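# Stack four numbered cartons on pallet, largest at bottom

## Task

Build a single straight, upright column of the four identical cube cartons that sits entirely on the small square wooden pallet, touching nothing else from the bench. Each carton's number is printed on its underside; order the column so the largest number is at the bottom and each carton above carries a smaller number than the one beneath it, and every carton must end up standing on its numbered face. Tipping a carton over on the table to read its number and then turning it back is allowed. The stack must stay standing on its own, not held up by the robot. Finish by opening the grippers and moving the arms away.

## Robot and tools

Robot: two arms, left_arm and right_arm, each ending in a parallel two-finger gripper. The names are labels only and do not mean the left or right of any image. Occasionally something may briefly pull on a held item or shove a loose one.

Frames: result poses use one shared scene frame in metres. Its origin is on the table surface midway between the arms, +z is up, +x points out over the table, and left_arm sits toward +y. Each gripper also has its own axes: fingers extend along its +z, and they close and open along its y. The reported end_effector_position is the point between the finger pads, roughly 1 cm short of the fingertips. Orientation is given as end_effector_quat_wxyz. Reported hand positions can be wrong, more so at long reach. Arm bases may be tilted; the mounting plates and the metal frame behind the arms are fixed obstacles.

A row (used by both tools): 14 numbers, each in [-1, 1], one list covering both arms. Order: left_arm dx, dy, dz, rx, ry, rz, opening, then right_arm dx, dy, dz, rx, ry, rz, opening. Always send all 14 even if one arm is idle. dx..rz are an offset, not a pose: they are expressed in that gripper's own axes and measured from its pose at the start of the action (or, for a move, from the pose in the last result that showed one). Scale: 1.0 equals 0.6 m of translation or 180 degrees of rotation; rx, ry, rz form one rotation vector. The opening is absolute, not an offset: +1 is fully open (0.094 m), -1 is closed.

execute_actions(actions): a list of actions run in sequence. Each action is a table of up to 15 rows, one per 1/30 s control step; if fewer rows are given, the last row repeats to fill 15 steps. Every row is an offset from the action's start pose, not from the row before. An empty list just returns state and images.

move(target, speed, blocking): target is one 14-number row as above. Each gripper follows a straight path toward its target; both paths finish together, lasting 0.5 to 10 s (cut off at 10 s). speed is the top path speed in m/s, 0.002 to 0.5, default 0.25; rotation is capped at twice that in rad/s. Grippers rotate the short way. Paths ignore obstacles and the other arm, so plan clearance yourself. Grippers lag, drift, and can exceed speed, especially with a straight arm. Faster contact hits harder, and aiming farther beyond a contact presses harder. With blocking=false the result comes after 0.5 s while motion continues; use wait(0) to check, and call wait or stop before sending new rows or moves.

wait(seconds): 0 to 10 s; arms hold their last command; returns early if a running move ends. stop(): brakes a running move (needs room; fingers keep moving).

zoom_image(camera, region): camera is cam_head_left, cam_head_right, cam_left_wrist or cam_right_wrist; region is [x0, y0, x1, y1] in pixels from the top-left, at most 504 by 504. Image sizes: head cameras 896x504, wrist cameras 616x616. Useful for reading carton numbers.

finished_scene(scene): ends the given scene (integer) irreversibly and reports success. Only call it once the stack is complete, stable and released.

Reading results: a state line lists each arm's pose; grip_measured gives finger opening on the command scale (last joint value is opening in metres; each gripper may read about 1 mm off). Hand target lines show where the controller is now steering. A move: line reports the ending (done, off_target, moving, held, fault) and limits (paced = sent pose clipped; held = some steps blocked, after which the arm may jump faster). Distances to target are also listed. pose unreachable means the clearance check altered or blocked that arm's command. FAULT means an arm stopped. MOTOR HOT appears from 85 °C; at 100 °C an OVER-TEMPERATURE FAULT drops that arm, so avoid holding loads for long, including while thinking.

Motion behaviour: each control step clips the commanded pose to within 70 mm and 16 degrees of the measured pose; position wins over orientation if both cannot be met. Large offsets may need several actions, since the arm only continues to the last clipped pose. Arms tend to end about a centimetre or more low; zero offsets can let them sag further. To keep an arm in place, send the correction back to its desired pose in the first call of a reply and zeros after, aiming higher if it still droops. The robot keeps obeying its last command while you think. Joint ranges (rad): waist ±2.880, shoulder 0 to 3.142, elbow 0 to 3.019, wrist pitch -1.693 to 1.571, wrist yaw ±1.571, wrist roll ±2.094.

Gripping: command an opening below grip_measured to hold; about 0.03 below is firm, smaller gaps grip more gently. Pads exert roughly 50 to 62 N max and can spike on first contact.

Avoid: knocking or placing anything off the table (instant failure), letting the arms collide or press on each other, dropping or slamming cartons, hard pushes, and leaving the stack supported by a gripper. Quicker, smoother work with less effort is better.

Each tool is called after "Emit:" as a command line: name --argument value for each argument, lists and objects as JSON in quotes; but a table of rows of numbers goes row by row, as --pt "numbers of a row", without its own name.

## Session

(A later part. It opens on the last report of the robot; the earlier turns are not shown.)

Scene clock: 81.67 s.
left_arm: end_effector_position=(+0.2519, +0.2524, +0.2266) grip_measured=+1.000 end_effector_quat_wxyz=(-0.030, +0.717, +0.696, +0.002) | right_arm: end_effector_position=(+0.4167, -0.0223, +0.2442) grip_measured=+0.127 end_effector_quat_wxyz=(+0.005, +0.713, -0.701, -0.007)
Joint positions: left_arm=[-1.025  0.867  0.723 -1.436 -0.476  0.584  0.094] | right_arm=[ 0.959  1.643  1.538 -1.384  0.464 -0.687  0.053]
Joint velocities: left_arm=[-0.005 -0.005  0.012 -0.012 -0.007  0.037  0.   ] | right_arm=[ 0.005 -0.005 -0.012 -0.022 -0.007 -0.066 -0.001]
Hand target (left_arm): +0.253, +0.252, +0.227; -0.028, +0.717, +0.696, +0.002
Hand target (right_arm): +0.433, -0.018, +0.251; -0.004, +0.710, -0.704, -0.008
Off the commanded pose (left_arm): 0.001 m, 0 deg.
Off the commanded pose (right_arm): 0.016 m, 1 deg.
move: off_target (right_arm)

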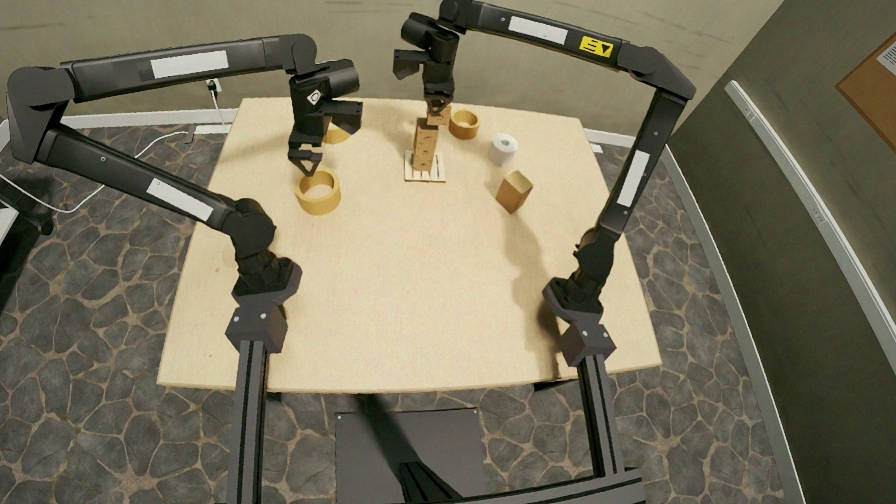

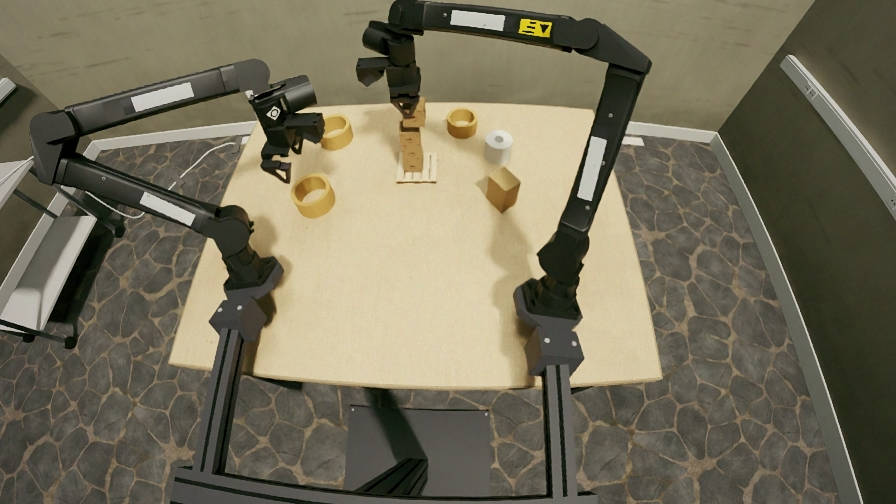

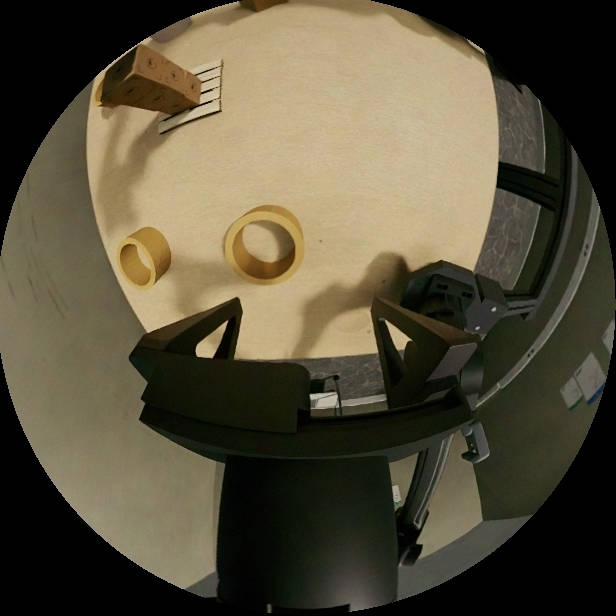

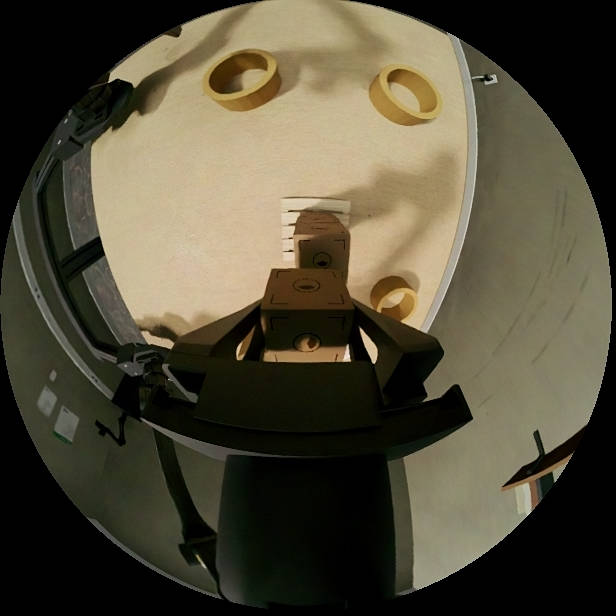

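Needs ~+1.5 cm X and ~+1.7 cm Y.

Emit:
move --target '[0,0,0,0,0,0,1,-0.038,-0.04,0.035,0,-0.004,0,0.08]' --speed 0.04

Emit:
zoom_image --camera "cam_right_wrist" --region '[230,170,390,320]'

Scene clock: 83.17 s.
left_arm: end_effector_position=(+0.2519, +0.2524, +0.2266) grip_measured=+1.000 end_effector_quat_wxyz=(-0.030, +0.717, +0.696, +0.002) | right_arm: end_effector_position=(+0.4208, -0.0070, +0.2210) grip_measured=+0.127 end_effector_quat_wxyz=(+0.013, +0.718, -0.696, -0.010)
Joint positions: left_arm=[-1.025  0.867  0.723 -1.436 -0.476  0.584  0.094] | right_arm=[ 0.947  1.702  1.557 -1.355  0.456 -0.708  0.053]
Joint velocities: left_arm=[-0.024 -0.005 -0.002 -0.007 -0.037 -0.081  0.   ] | right_arm=[-0.015 -0.005 -0.002 -0.012 -0.037 -0.022 -0.   ]
Hand target (left_arm): +0.252, +0.252, +0.227; -0.030, +0.717, +0.696, +0.002
Hand target (right_arm): +0.440, -0.000, +0.223; +0.000, +0.713, -0.701, -0.012
Off the commanded pose (left_arm): 0.000 m, 0 deg.
Off the commanded pose (right_arm): 0.021 m, 2 deg.
move: off_target (right_arm)

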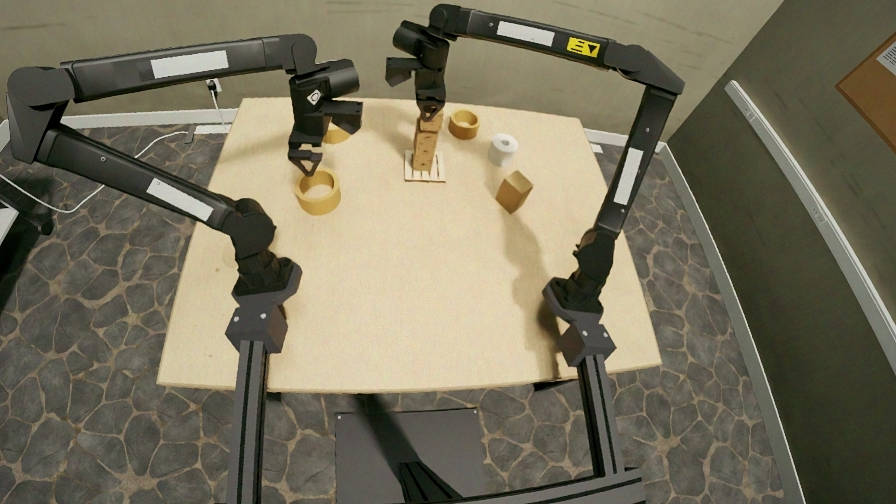

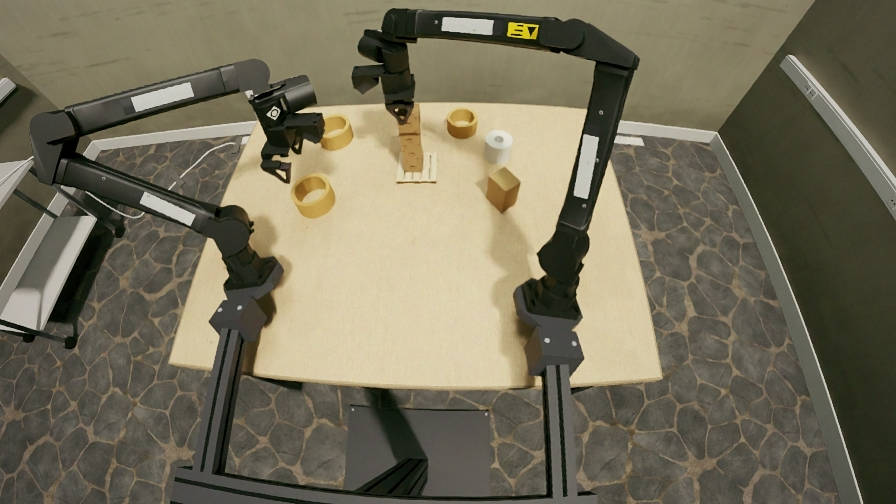

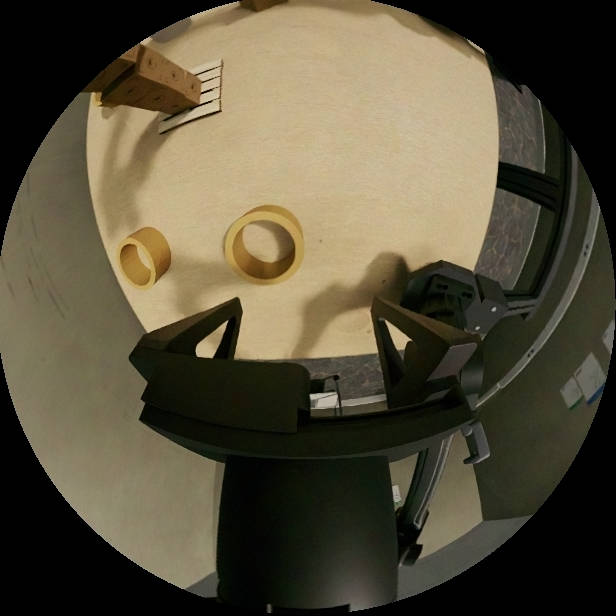

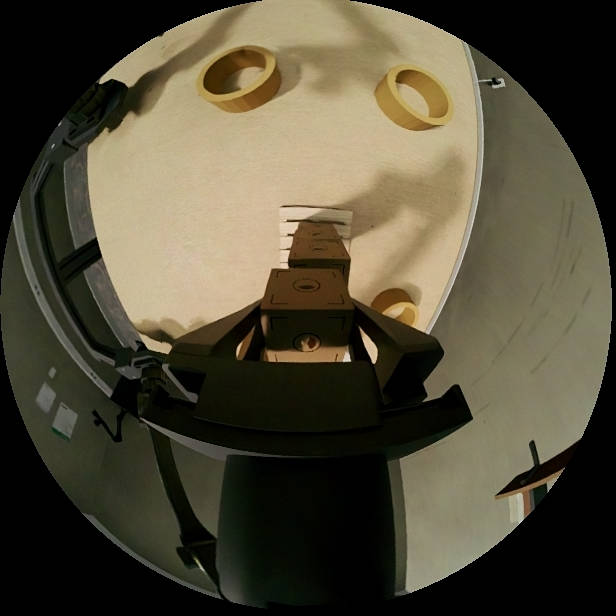

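Region (230, 170, 390, 320) of cam_right_wrist's 616x616 image, scaled by 3.150, with more detail than that image has; it fills the top 472 rows of this view, and the rest is white.

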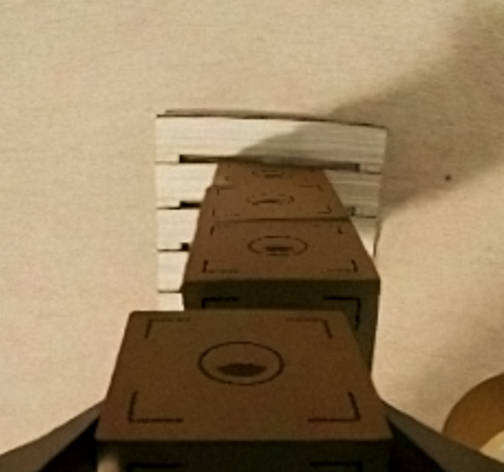

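Emit:
move --target '[0,0,0,0,0,0,1,-0.02,-0.045,-0.008,0.012,-0.004,0.01,0.08]' --speed 0.04

Emit:
zoom_image --camera "cam_right_wrist" --region '[230,170,390,320]'

Scene clock: 84.40 s.
left_arm: end_effector_position=(+0.2519, +0.2524, +0.2266) grip_measured=+1.000 end_effector_quat_wxyz=(-0.030, +0.717, +0.696, +0.002) | right_arm: end_effector_position=(+0.4295, -0.0031, +0.2234) grip_measured=+0.127 end_effector_quat_wxyz=(+0.006, +0.716, -0.698, -0.002)
Joint positions: left_arm=[-1.025  0.867  0.723 -1.436 -0.476  0.584  0.094] | right_arm=[ 0.947  1.714  1.583 -1.355  0.473 -0.709  0.053]
Joint velocities: left_arm=[-0.015  0.005  0.002  0.007  0.022  0.007  0.   ] | right_arm=[ 0.015 -0.005 -0.007  0.002  0.007 -0.066 -0.   ]
Hand target (left_arm): +0.252, +0.252, +0.227; -0.030, +0.717, +0.696, +0.002
Hand target (right_arm): +0.447, +0.005, +0.225; -0.006, +0.707, -0.707, -0.002
Off the commanded pose (left_arm): 0.000 m, 0 deg.
Off the commanded pose (right_arm): 0.020 m, 2 deg.
move: off_target (right_arm)

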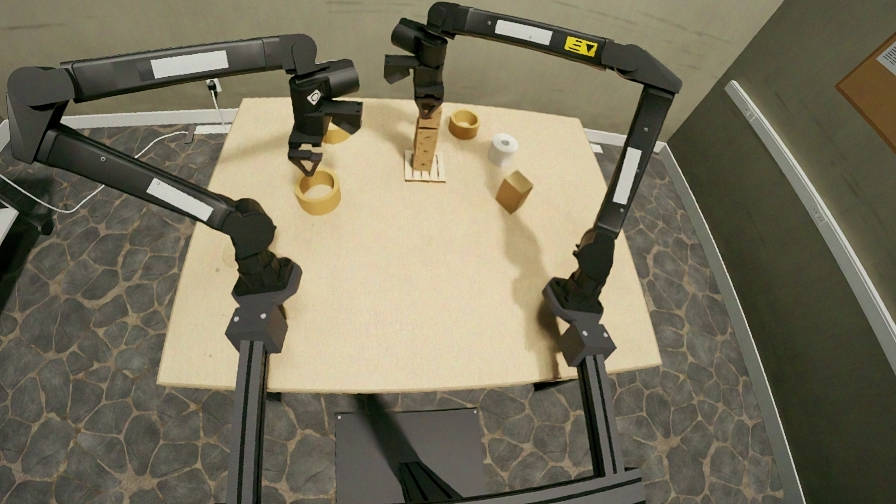

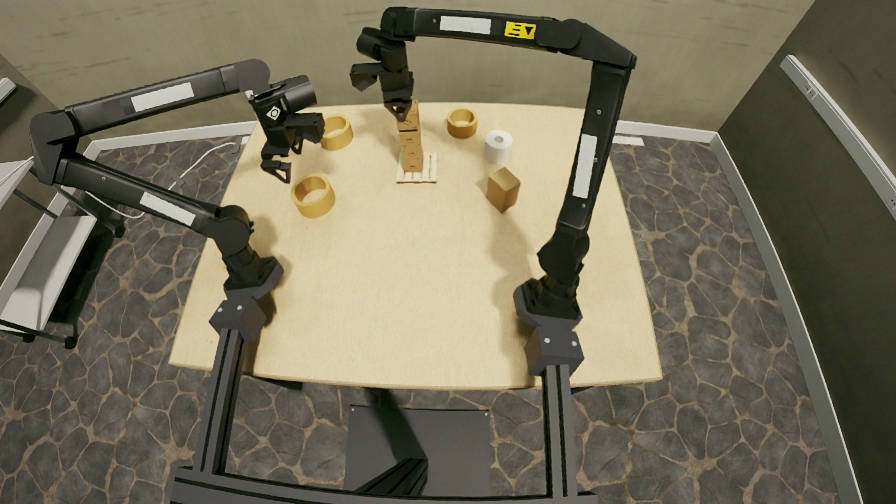

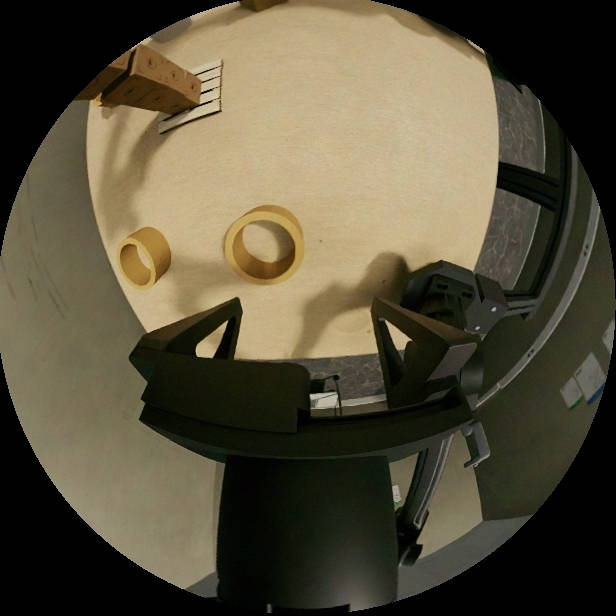

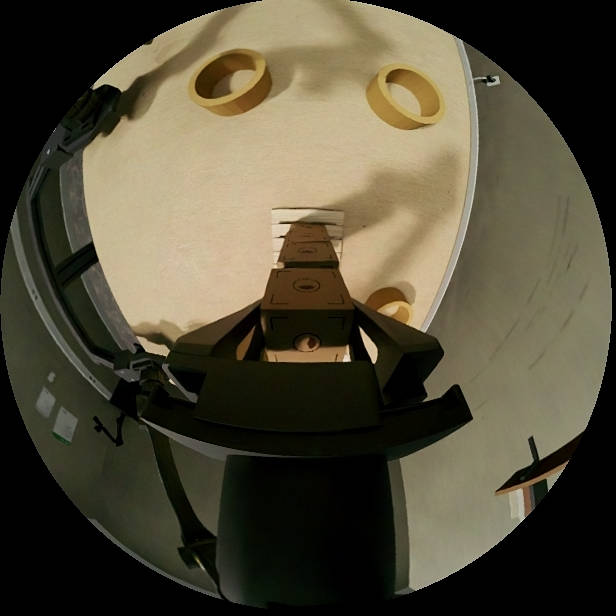

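Region (230, 170, 390, 320) of cam_right_wrist's 616x616 image, scaled by 3.150, with more detail than that image has; it fills the top 472 rows of this view, and the rest is white.

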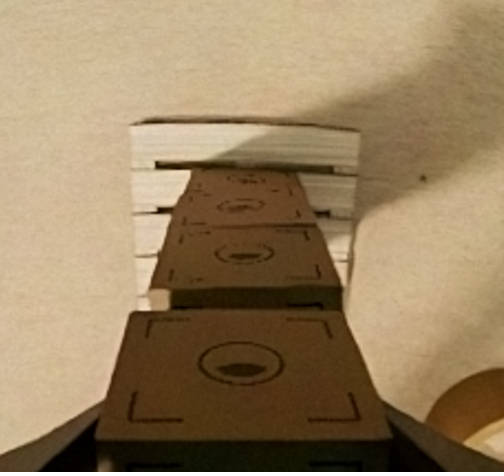

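Emit:
move --target '[0,0,0,0,0,0,1,-0.015,-0.025,0.022,0,0,0.004,0.08]' --speed 0.025

Emit:
zoom_image --camera "cam_right_wrist" --region '[230,170,390,320]'

Emit:
zoom_image --camera "cam_head_left" --region '[380,90,480,190]'

Scene clock: 85.87 s.
left_arm: end_effector_position=(+0.2519, +0.2524, +0.2266) grip_measured=+1.000 end_effector_quat_wxyz=(-0.030, +0.717, +0.696, +0.002) | right_arm: end_effector_position=(+0.4284, +0.0005, +0.2120) grip_measured=+0.127 end_effector_quat_wxyz=(+0.014, +0.717, -0.697, -0.001)
Joint positions: left_arm=[-1.025  0.867  0.723 -1.436 -0.476  0.584  0.094] | right_arm=[ 0.942  1.736  1.583 -1.347  0.473 -0.709  0.053]
Joint velocities: left_arm=[-0.015 -0.005  0.017  0.002  0.037 -0.007  0.   ] | right_arm=[ 0.005 -0.015 -0.002  0.002 -0.007 -0.051  0.001]
Hand target (left_arm): +0.252, +0.252, +0.227; -0.030, +0.717, +0.696, +0.002
Hand target (right_arm): +0.444, +0.005, +0.210; +0.006, +0.712, -0.702, -0.002
Off the commanded pose (left_arm): 0.000 m, 0 deg.
Off the commanded pose (right_arm): 0.017 m, 1 deg.
move: off_target (right_arm)

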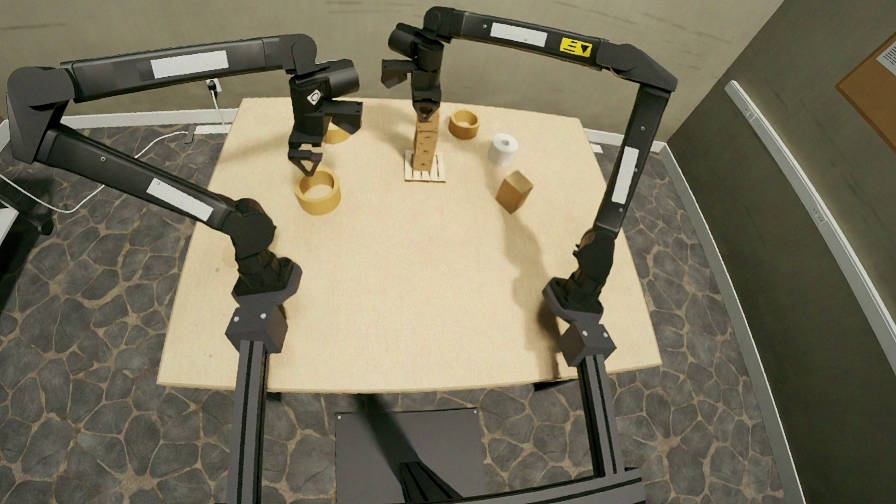

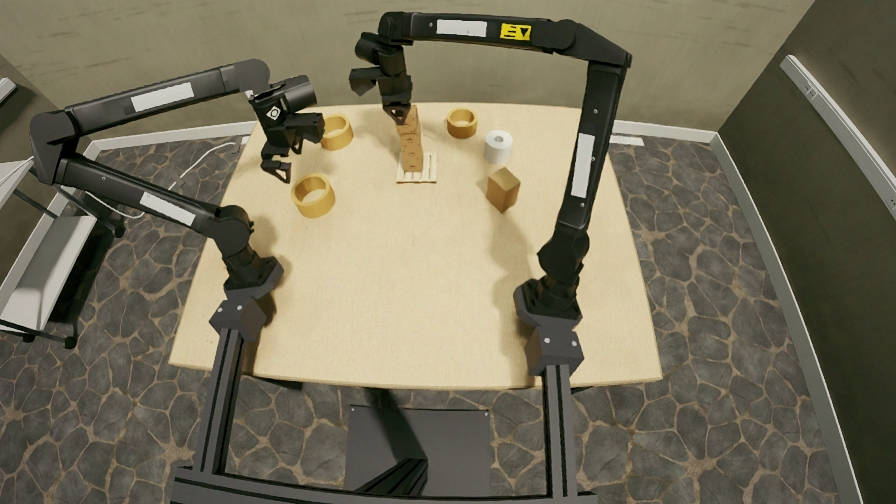

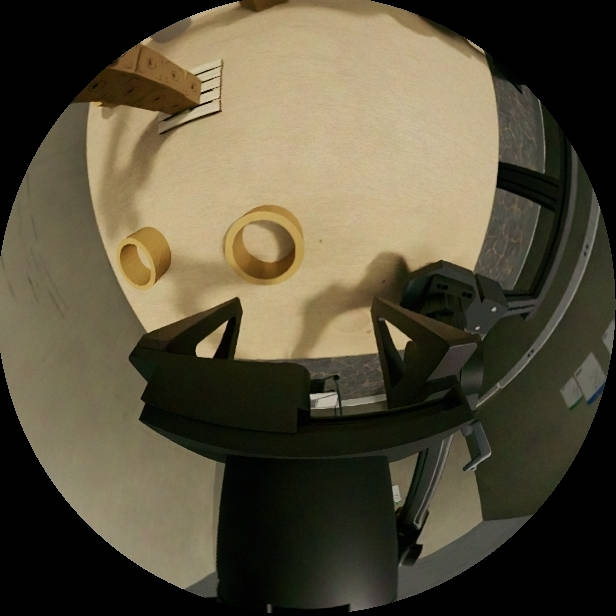

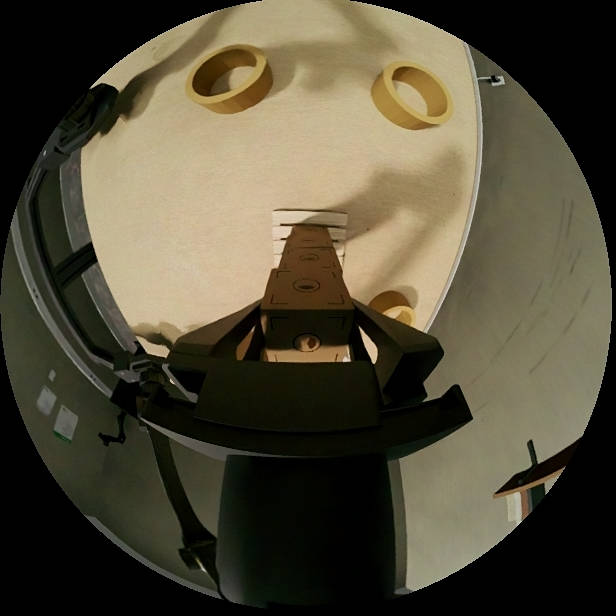

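Region (230, 170, 390, 320) of cam_right_wrist's 616x616 image, scaled by 3.150, with more detail than that image has; it fills the top 472 rows of this view, and the rest is white.

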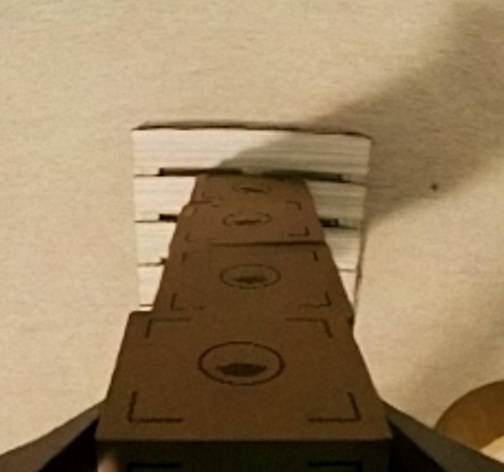

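Region (380, 90, 480, 190) of cam_head_left's 896x504 image, scaled by 5.040, with more detail than that image has.

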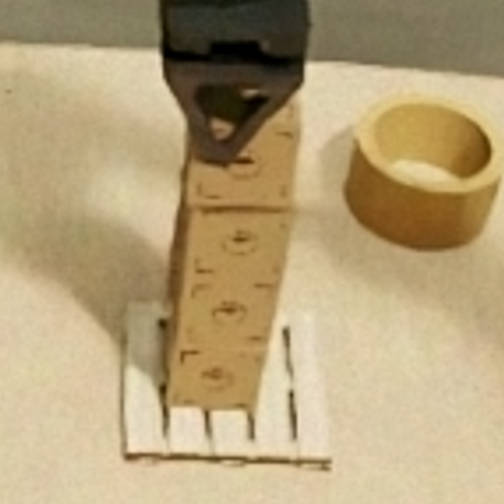

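Emit:
move --target '[0,0,0,0,0,0,1,0,-0.035,-0.004,0.008,0,0,0.08]' --speed 0.025

Emit:
zoom_image --camera "cam_right_wrist" --region '[230,170,390,320]'

Scene clock: 87.23 s.
left_arm: end_effector_position=(+0.2519, +0.2524, +0.2266) grip_measured=+1.000 end_effector_quat_wxyz=(-0.030, +0.717, +0.696, +0.002) | right_arm: end_effector_position=(+0.4309, -0.0017, +0.2116) grip_measured=+0.127 end_effector_quat_wxyz=(+0.013, +0.722, -0.692, +0.006)
Joint positions: left_arm=[-1.025  0.867  0.723 -1.436 -0.476  0.584  0.094] | right_arm=[ 0.941  1.736  1.583 -1.347  0.488 -0.724  0.053]
Joint velocities: left_arm=[ 0.005 -0.015 -0.002  0.007 -0.007 -0.037  0.   ] | right_arm=[-0.015  0.005  0.002  0.017  0.022 -0.051 -0.   ]
Hand target (left_arm): +0.252, +0.252, +0.227; -0.030, +0.717, +0.696, +0.002
Hand target (right_arm): +0.449, +0.001, +0.214; +0.004, +0.717, -0.697, +0.007
Off the commanded pose (left_arm): 0.000 m, 0 deg.
Off the commanded pose (right_arm): 0.019 m, 1 deg.
move: off_target (right_arm)

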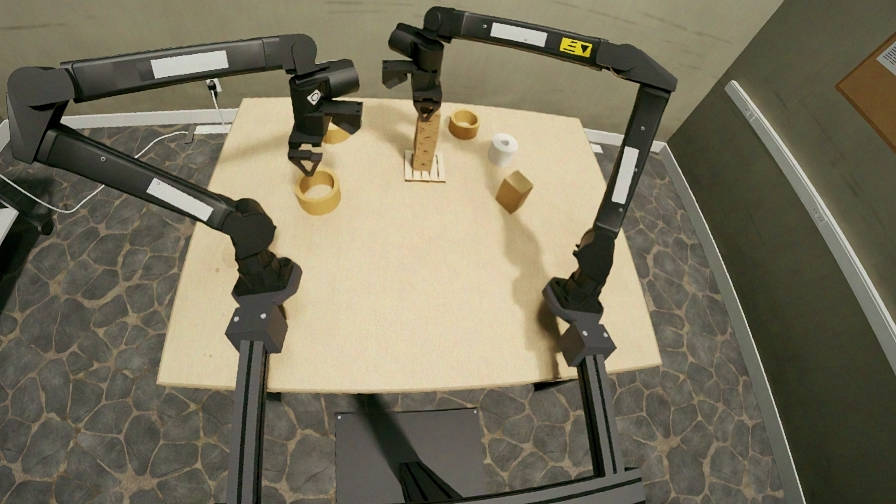

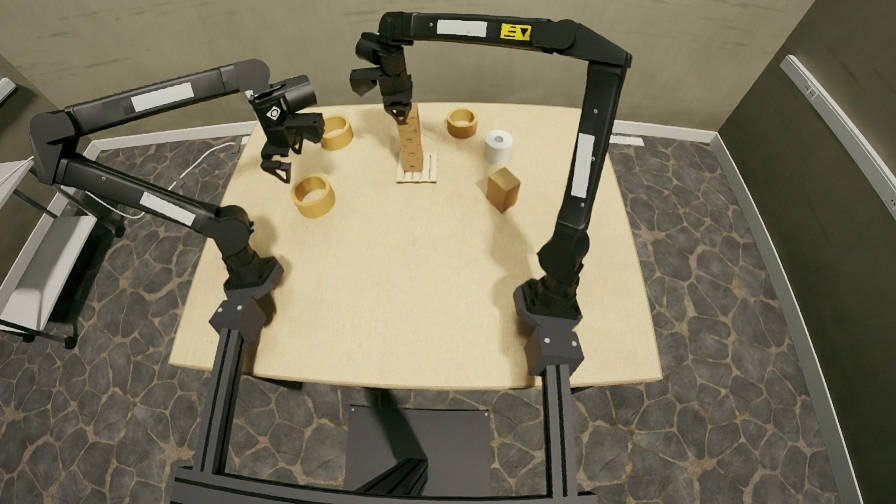

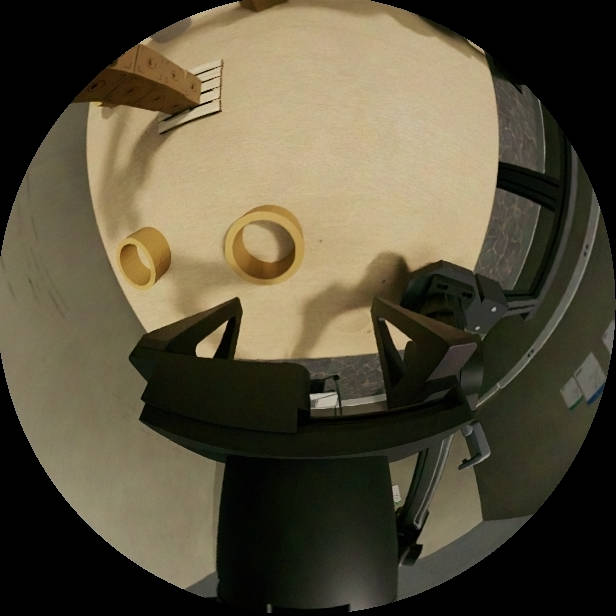

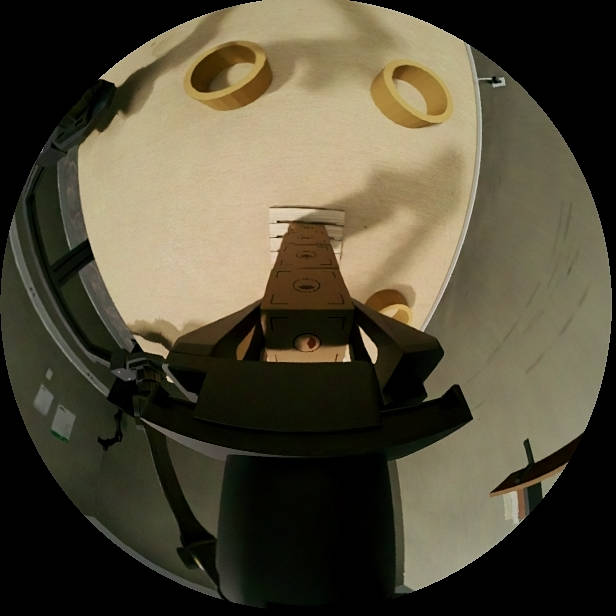

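Region (230, 170, 390, 320) of cam_right_wrist's 616x616 image, scaled by 3.150, with more detail than that image has; it fills the top 472 rows of this view, and the rest is white.

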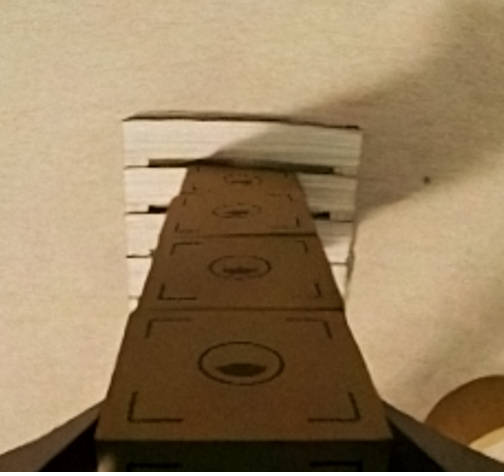

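Emit:
move --target '[0,0,0,0,0,0,1,0,-0.01,0,0,0,0,1]'

Emit:
move --target '[0,0,0,0,0,0,1,-0.01,-0.03,-0.14,0,0,0,1]' --speed 0.12

Emit:
move --target '[0,0,0,0,0,0,1,0.35,0.2,-0.04,0,0,0,1]'

Scene clock: 88.13 s.
left_arm: end_effector_position=(+0.2519, +0.2524, +0.2266) grip_measured=+1.000 end_effector_quat_wxyz=(-0.030, +0.717, +0.696, +0.002) | right_arm: end_effector_position=(+0.4310, -0.0019, +0.2115) grip_measured=+1.000 end_effector_quat_wxyz=(+0.013, +0.722, -0.691, +0.006)
Joint positions: left_arm=[-1.025  0.867  0.723 -1.436 -0.476  0.584  0.094] | right_arm=[ 0.94   1.736  1.583 -1.347  0.488 -0.725  0.094]
Joint velocities: left_arm=[-0.005 -0.005 -0.017  0.012  0.007  0.022  0.   ] | right_arm=[-0.005  0.005 -0.012  0.002 -0.081 -0.037  0.   ]
Hand target (left_arm): +0.252, +0.252, +0.227; -0.030, +0.717, +0.696, +0.002
Hand target (right_arm): +0.437, -0.002, +0.212; +0.013, +0.722, -0.692, +0.006
Off the commanded pose (left_arm): 0.000 m, 0 deg.
Off the commanded pose (right_arm): 0.006 m, 0 deg.
move: done

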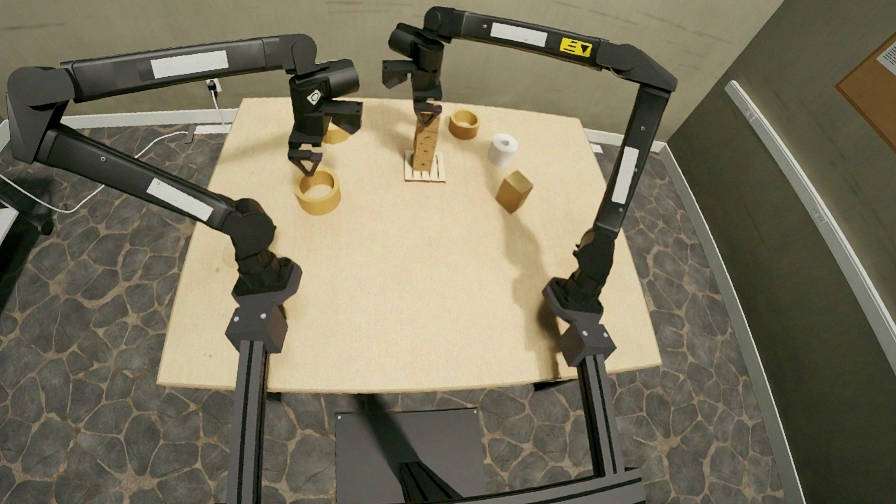

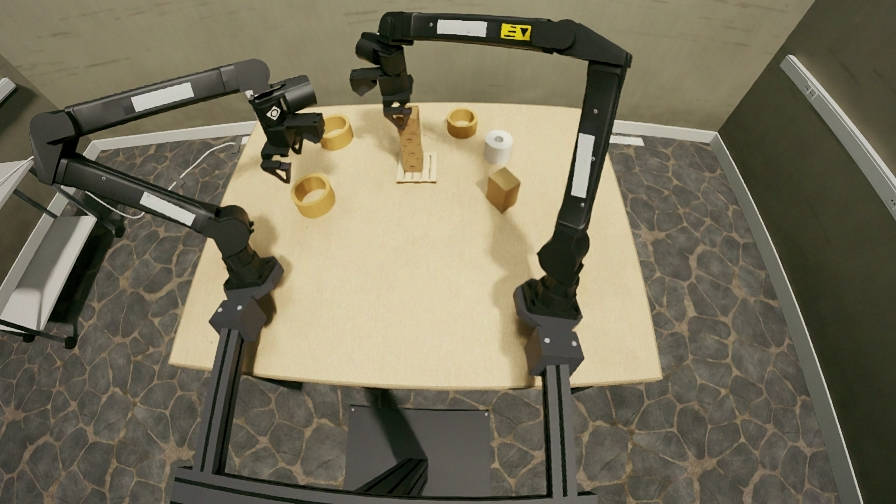

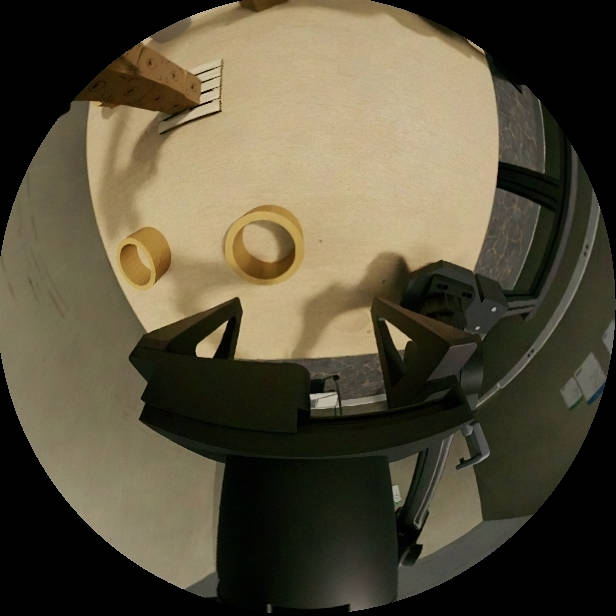

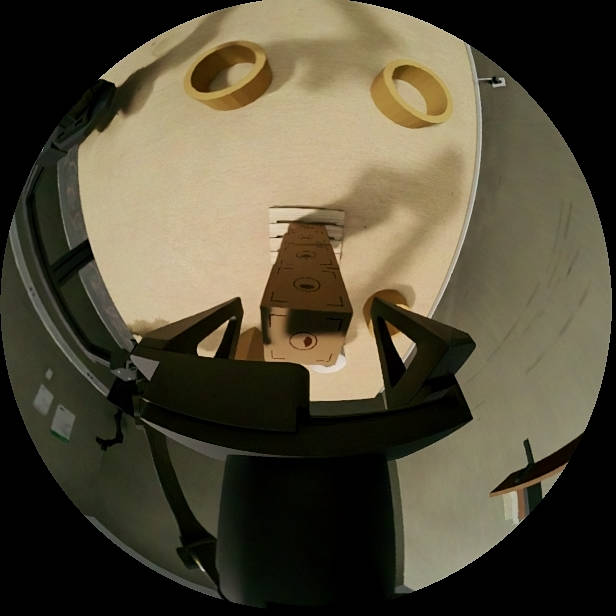

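Scene clock: 89.20 s.
left_arm: end_effector_position=(+0.2519, +0.2524, +0.2266) grip_measured=+1.000 end_effector_quat_wxyz=(-0.030, +0.717, +0.696, +0.002) | right_arm: end_effector_position=(+0.4441, -0.0048, +0.2909) grip_measured=+1.000 end_effector_quat_wxyz=(+0.020, +0.726, -0.688, +0.007)
Joint positions: left_arm=[-1.025  0.867  0.723 -1.436 -0.476  0.584  0.094] | right_arm=[ 0.989  1.737  1.784 -1.588  0.49  -0.674  0.094]
Joint velocities: left_arm=[-0.015 -0.015 -0.007  0.002 -0.066 -0.022  0.   ] | right_arm=[ 0.005  0.005  0.002 -0.007  0.037 -0.022  0.   ]
Hand target (left_arm): +0.252, +0.252, +0.227; -0.030, +0.717, +0.696, +0.002
Hand target (right_arm): +0.448, +0.007, +0.295; +0.013, +0.722, -0.691, +0.006
Off the commanded pose (left_arm): 0.000 m, 0 deg.
Off the commanded pose (right_arm): 0.014 m, 1 deg.
move: off_target (right_arm)

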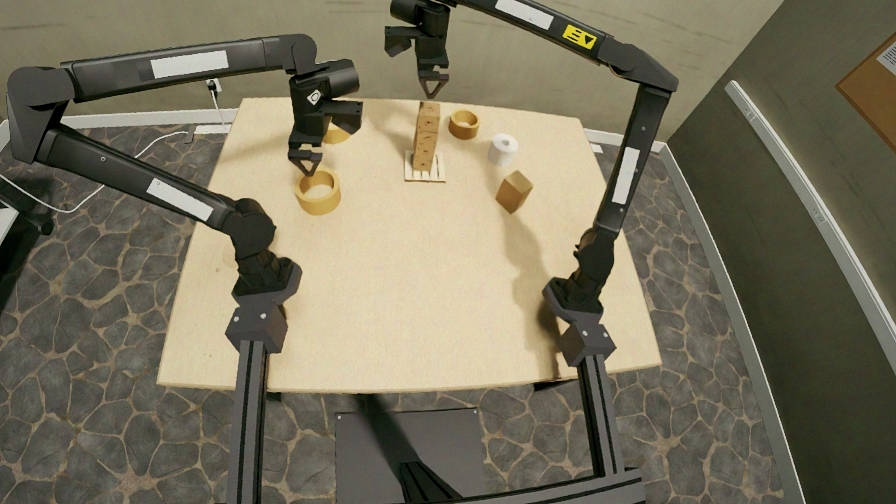

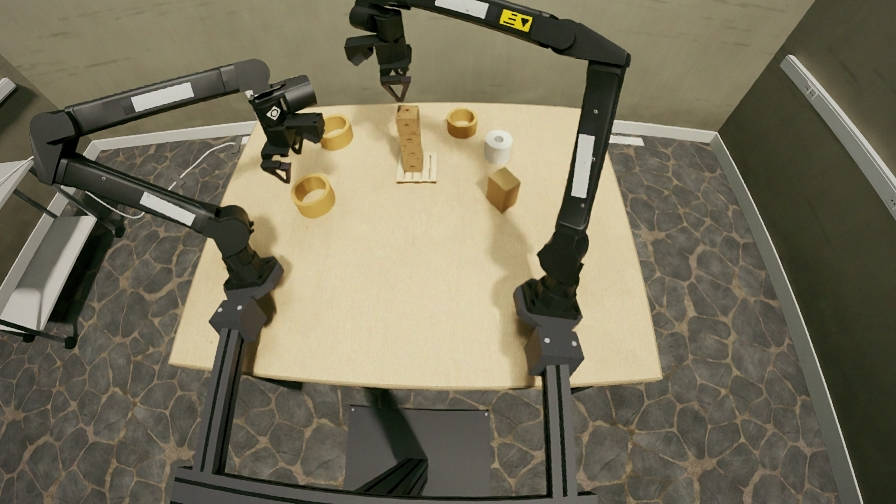

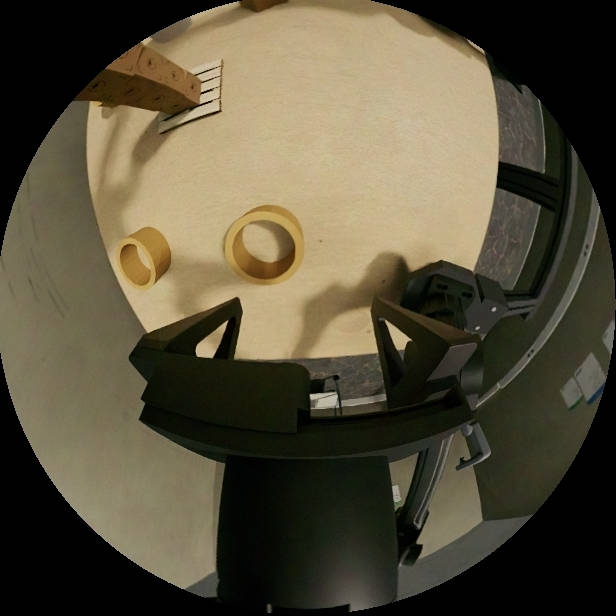

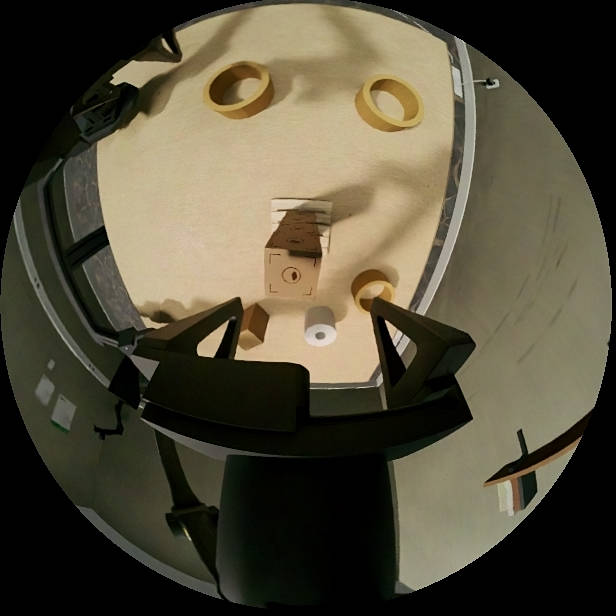

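Scene clock: 90.63 s.
left_arm: end_effector_position=(+0.2519, +0.2524, +0.2266) grip_measured=+1.000 end_effector_quat_wxyz=(-0.030, +0.717, +0.696, +0.002) | right_arm: end_effector_position=(+0.3344, -0.2150, +0.3281) grip_measured=+1.000 end_effector_quat_wxyz=(+0.008, +0.721, -0.693, +0.006)
Joint positions: left_arm=[-1.025  0.867  0.723 -1.436 -0.476  0.584  0.094] | right_arm=[ 0.934  1.095  1.212 -1.602  0.488 -0.735  0.094]
Joint velocities: left_arm=[ 0.005  0.005 -0.007 -0.007  0.066 -0.007  0.   ] | right_arm=[-0.015 -0.005  0.007  0.007 -0.022 -0.081  0.   ]
Hand target (left_arm): +0.252, +0.252, +0.227; -0.030, +0.717, +0.696, +0.002
Hand target (right_arm): +0.333, -0.218, +0.322; +0.019, +0.726, -0.688, +0.006
Off the commanded pose (left_arm): 0.000 m, 0 deg.
Off the commanded pose (right_arm): 0.006 m, 2 deg.
move: done

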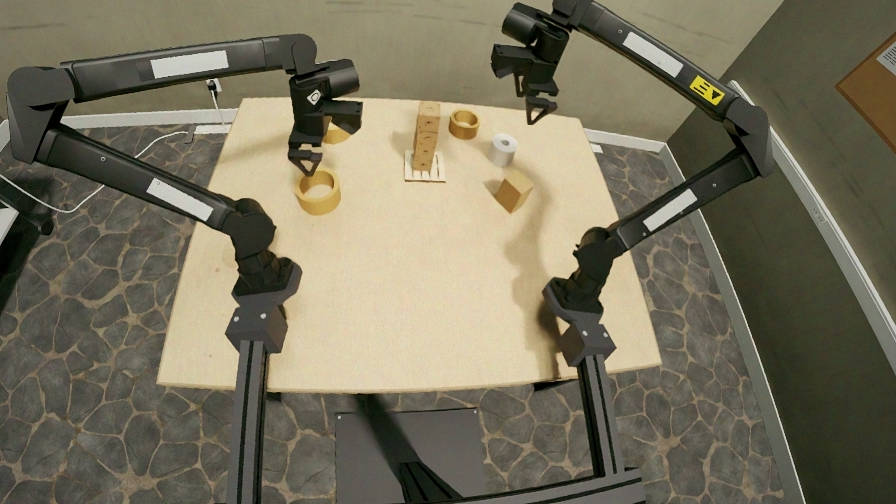

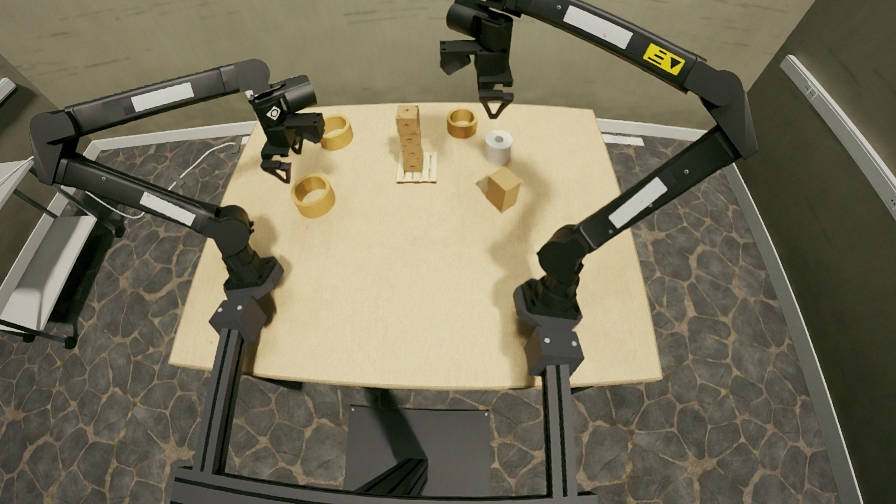

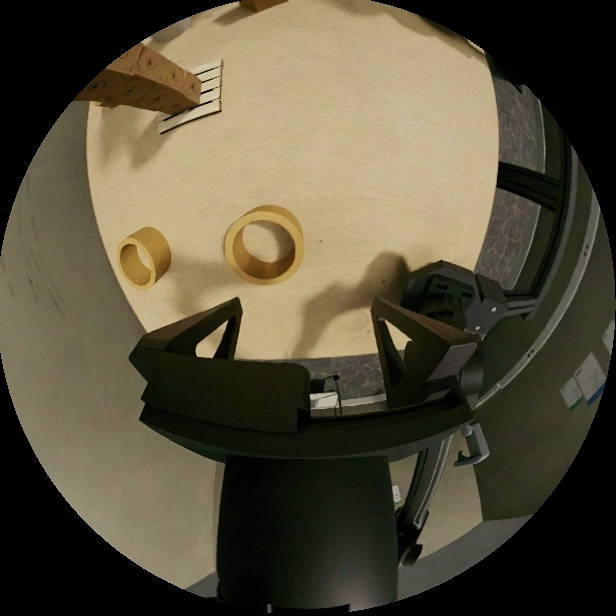

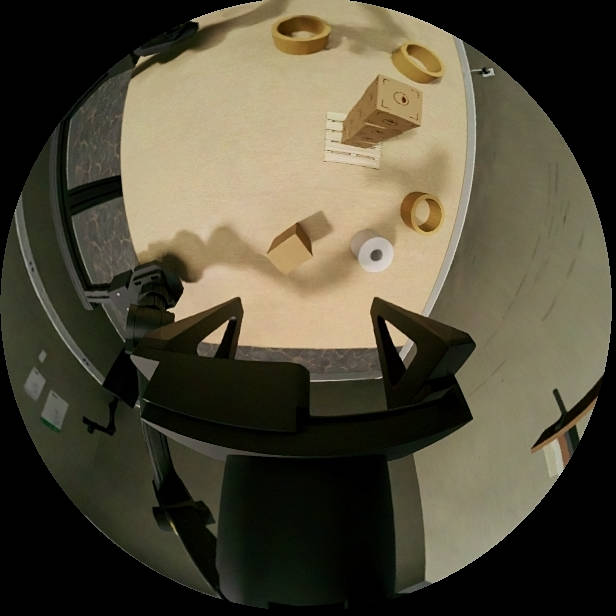

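Emit:
finished_scene --scene 1

The scene is finished: the task was done.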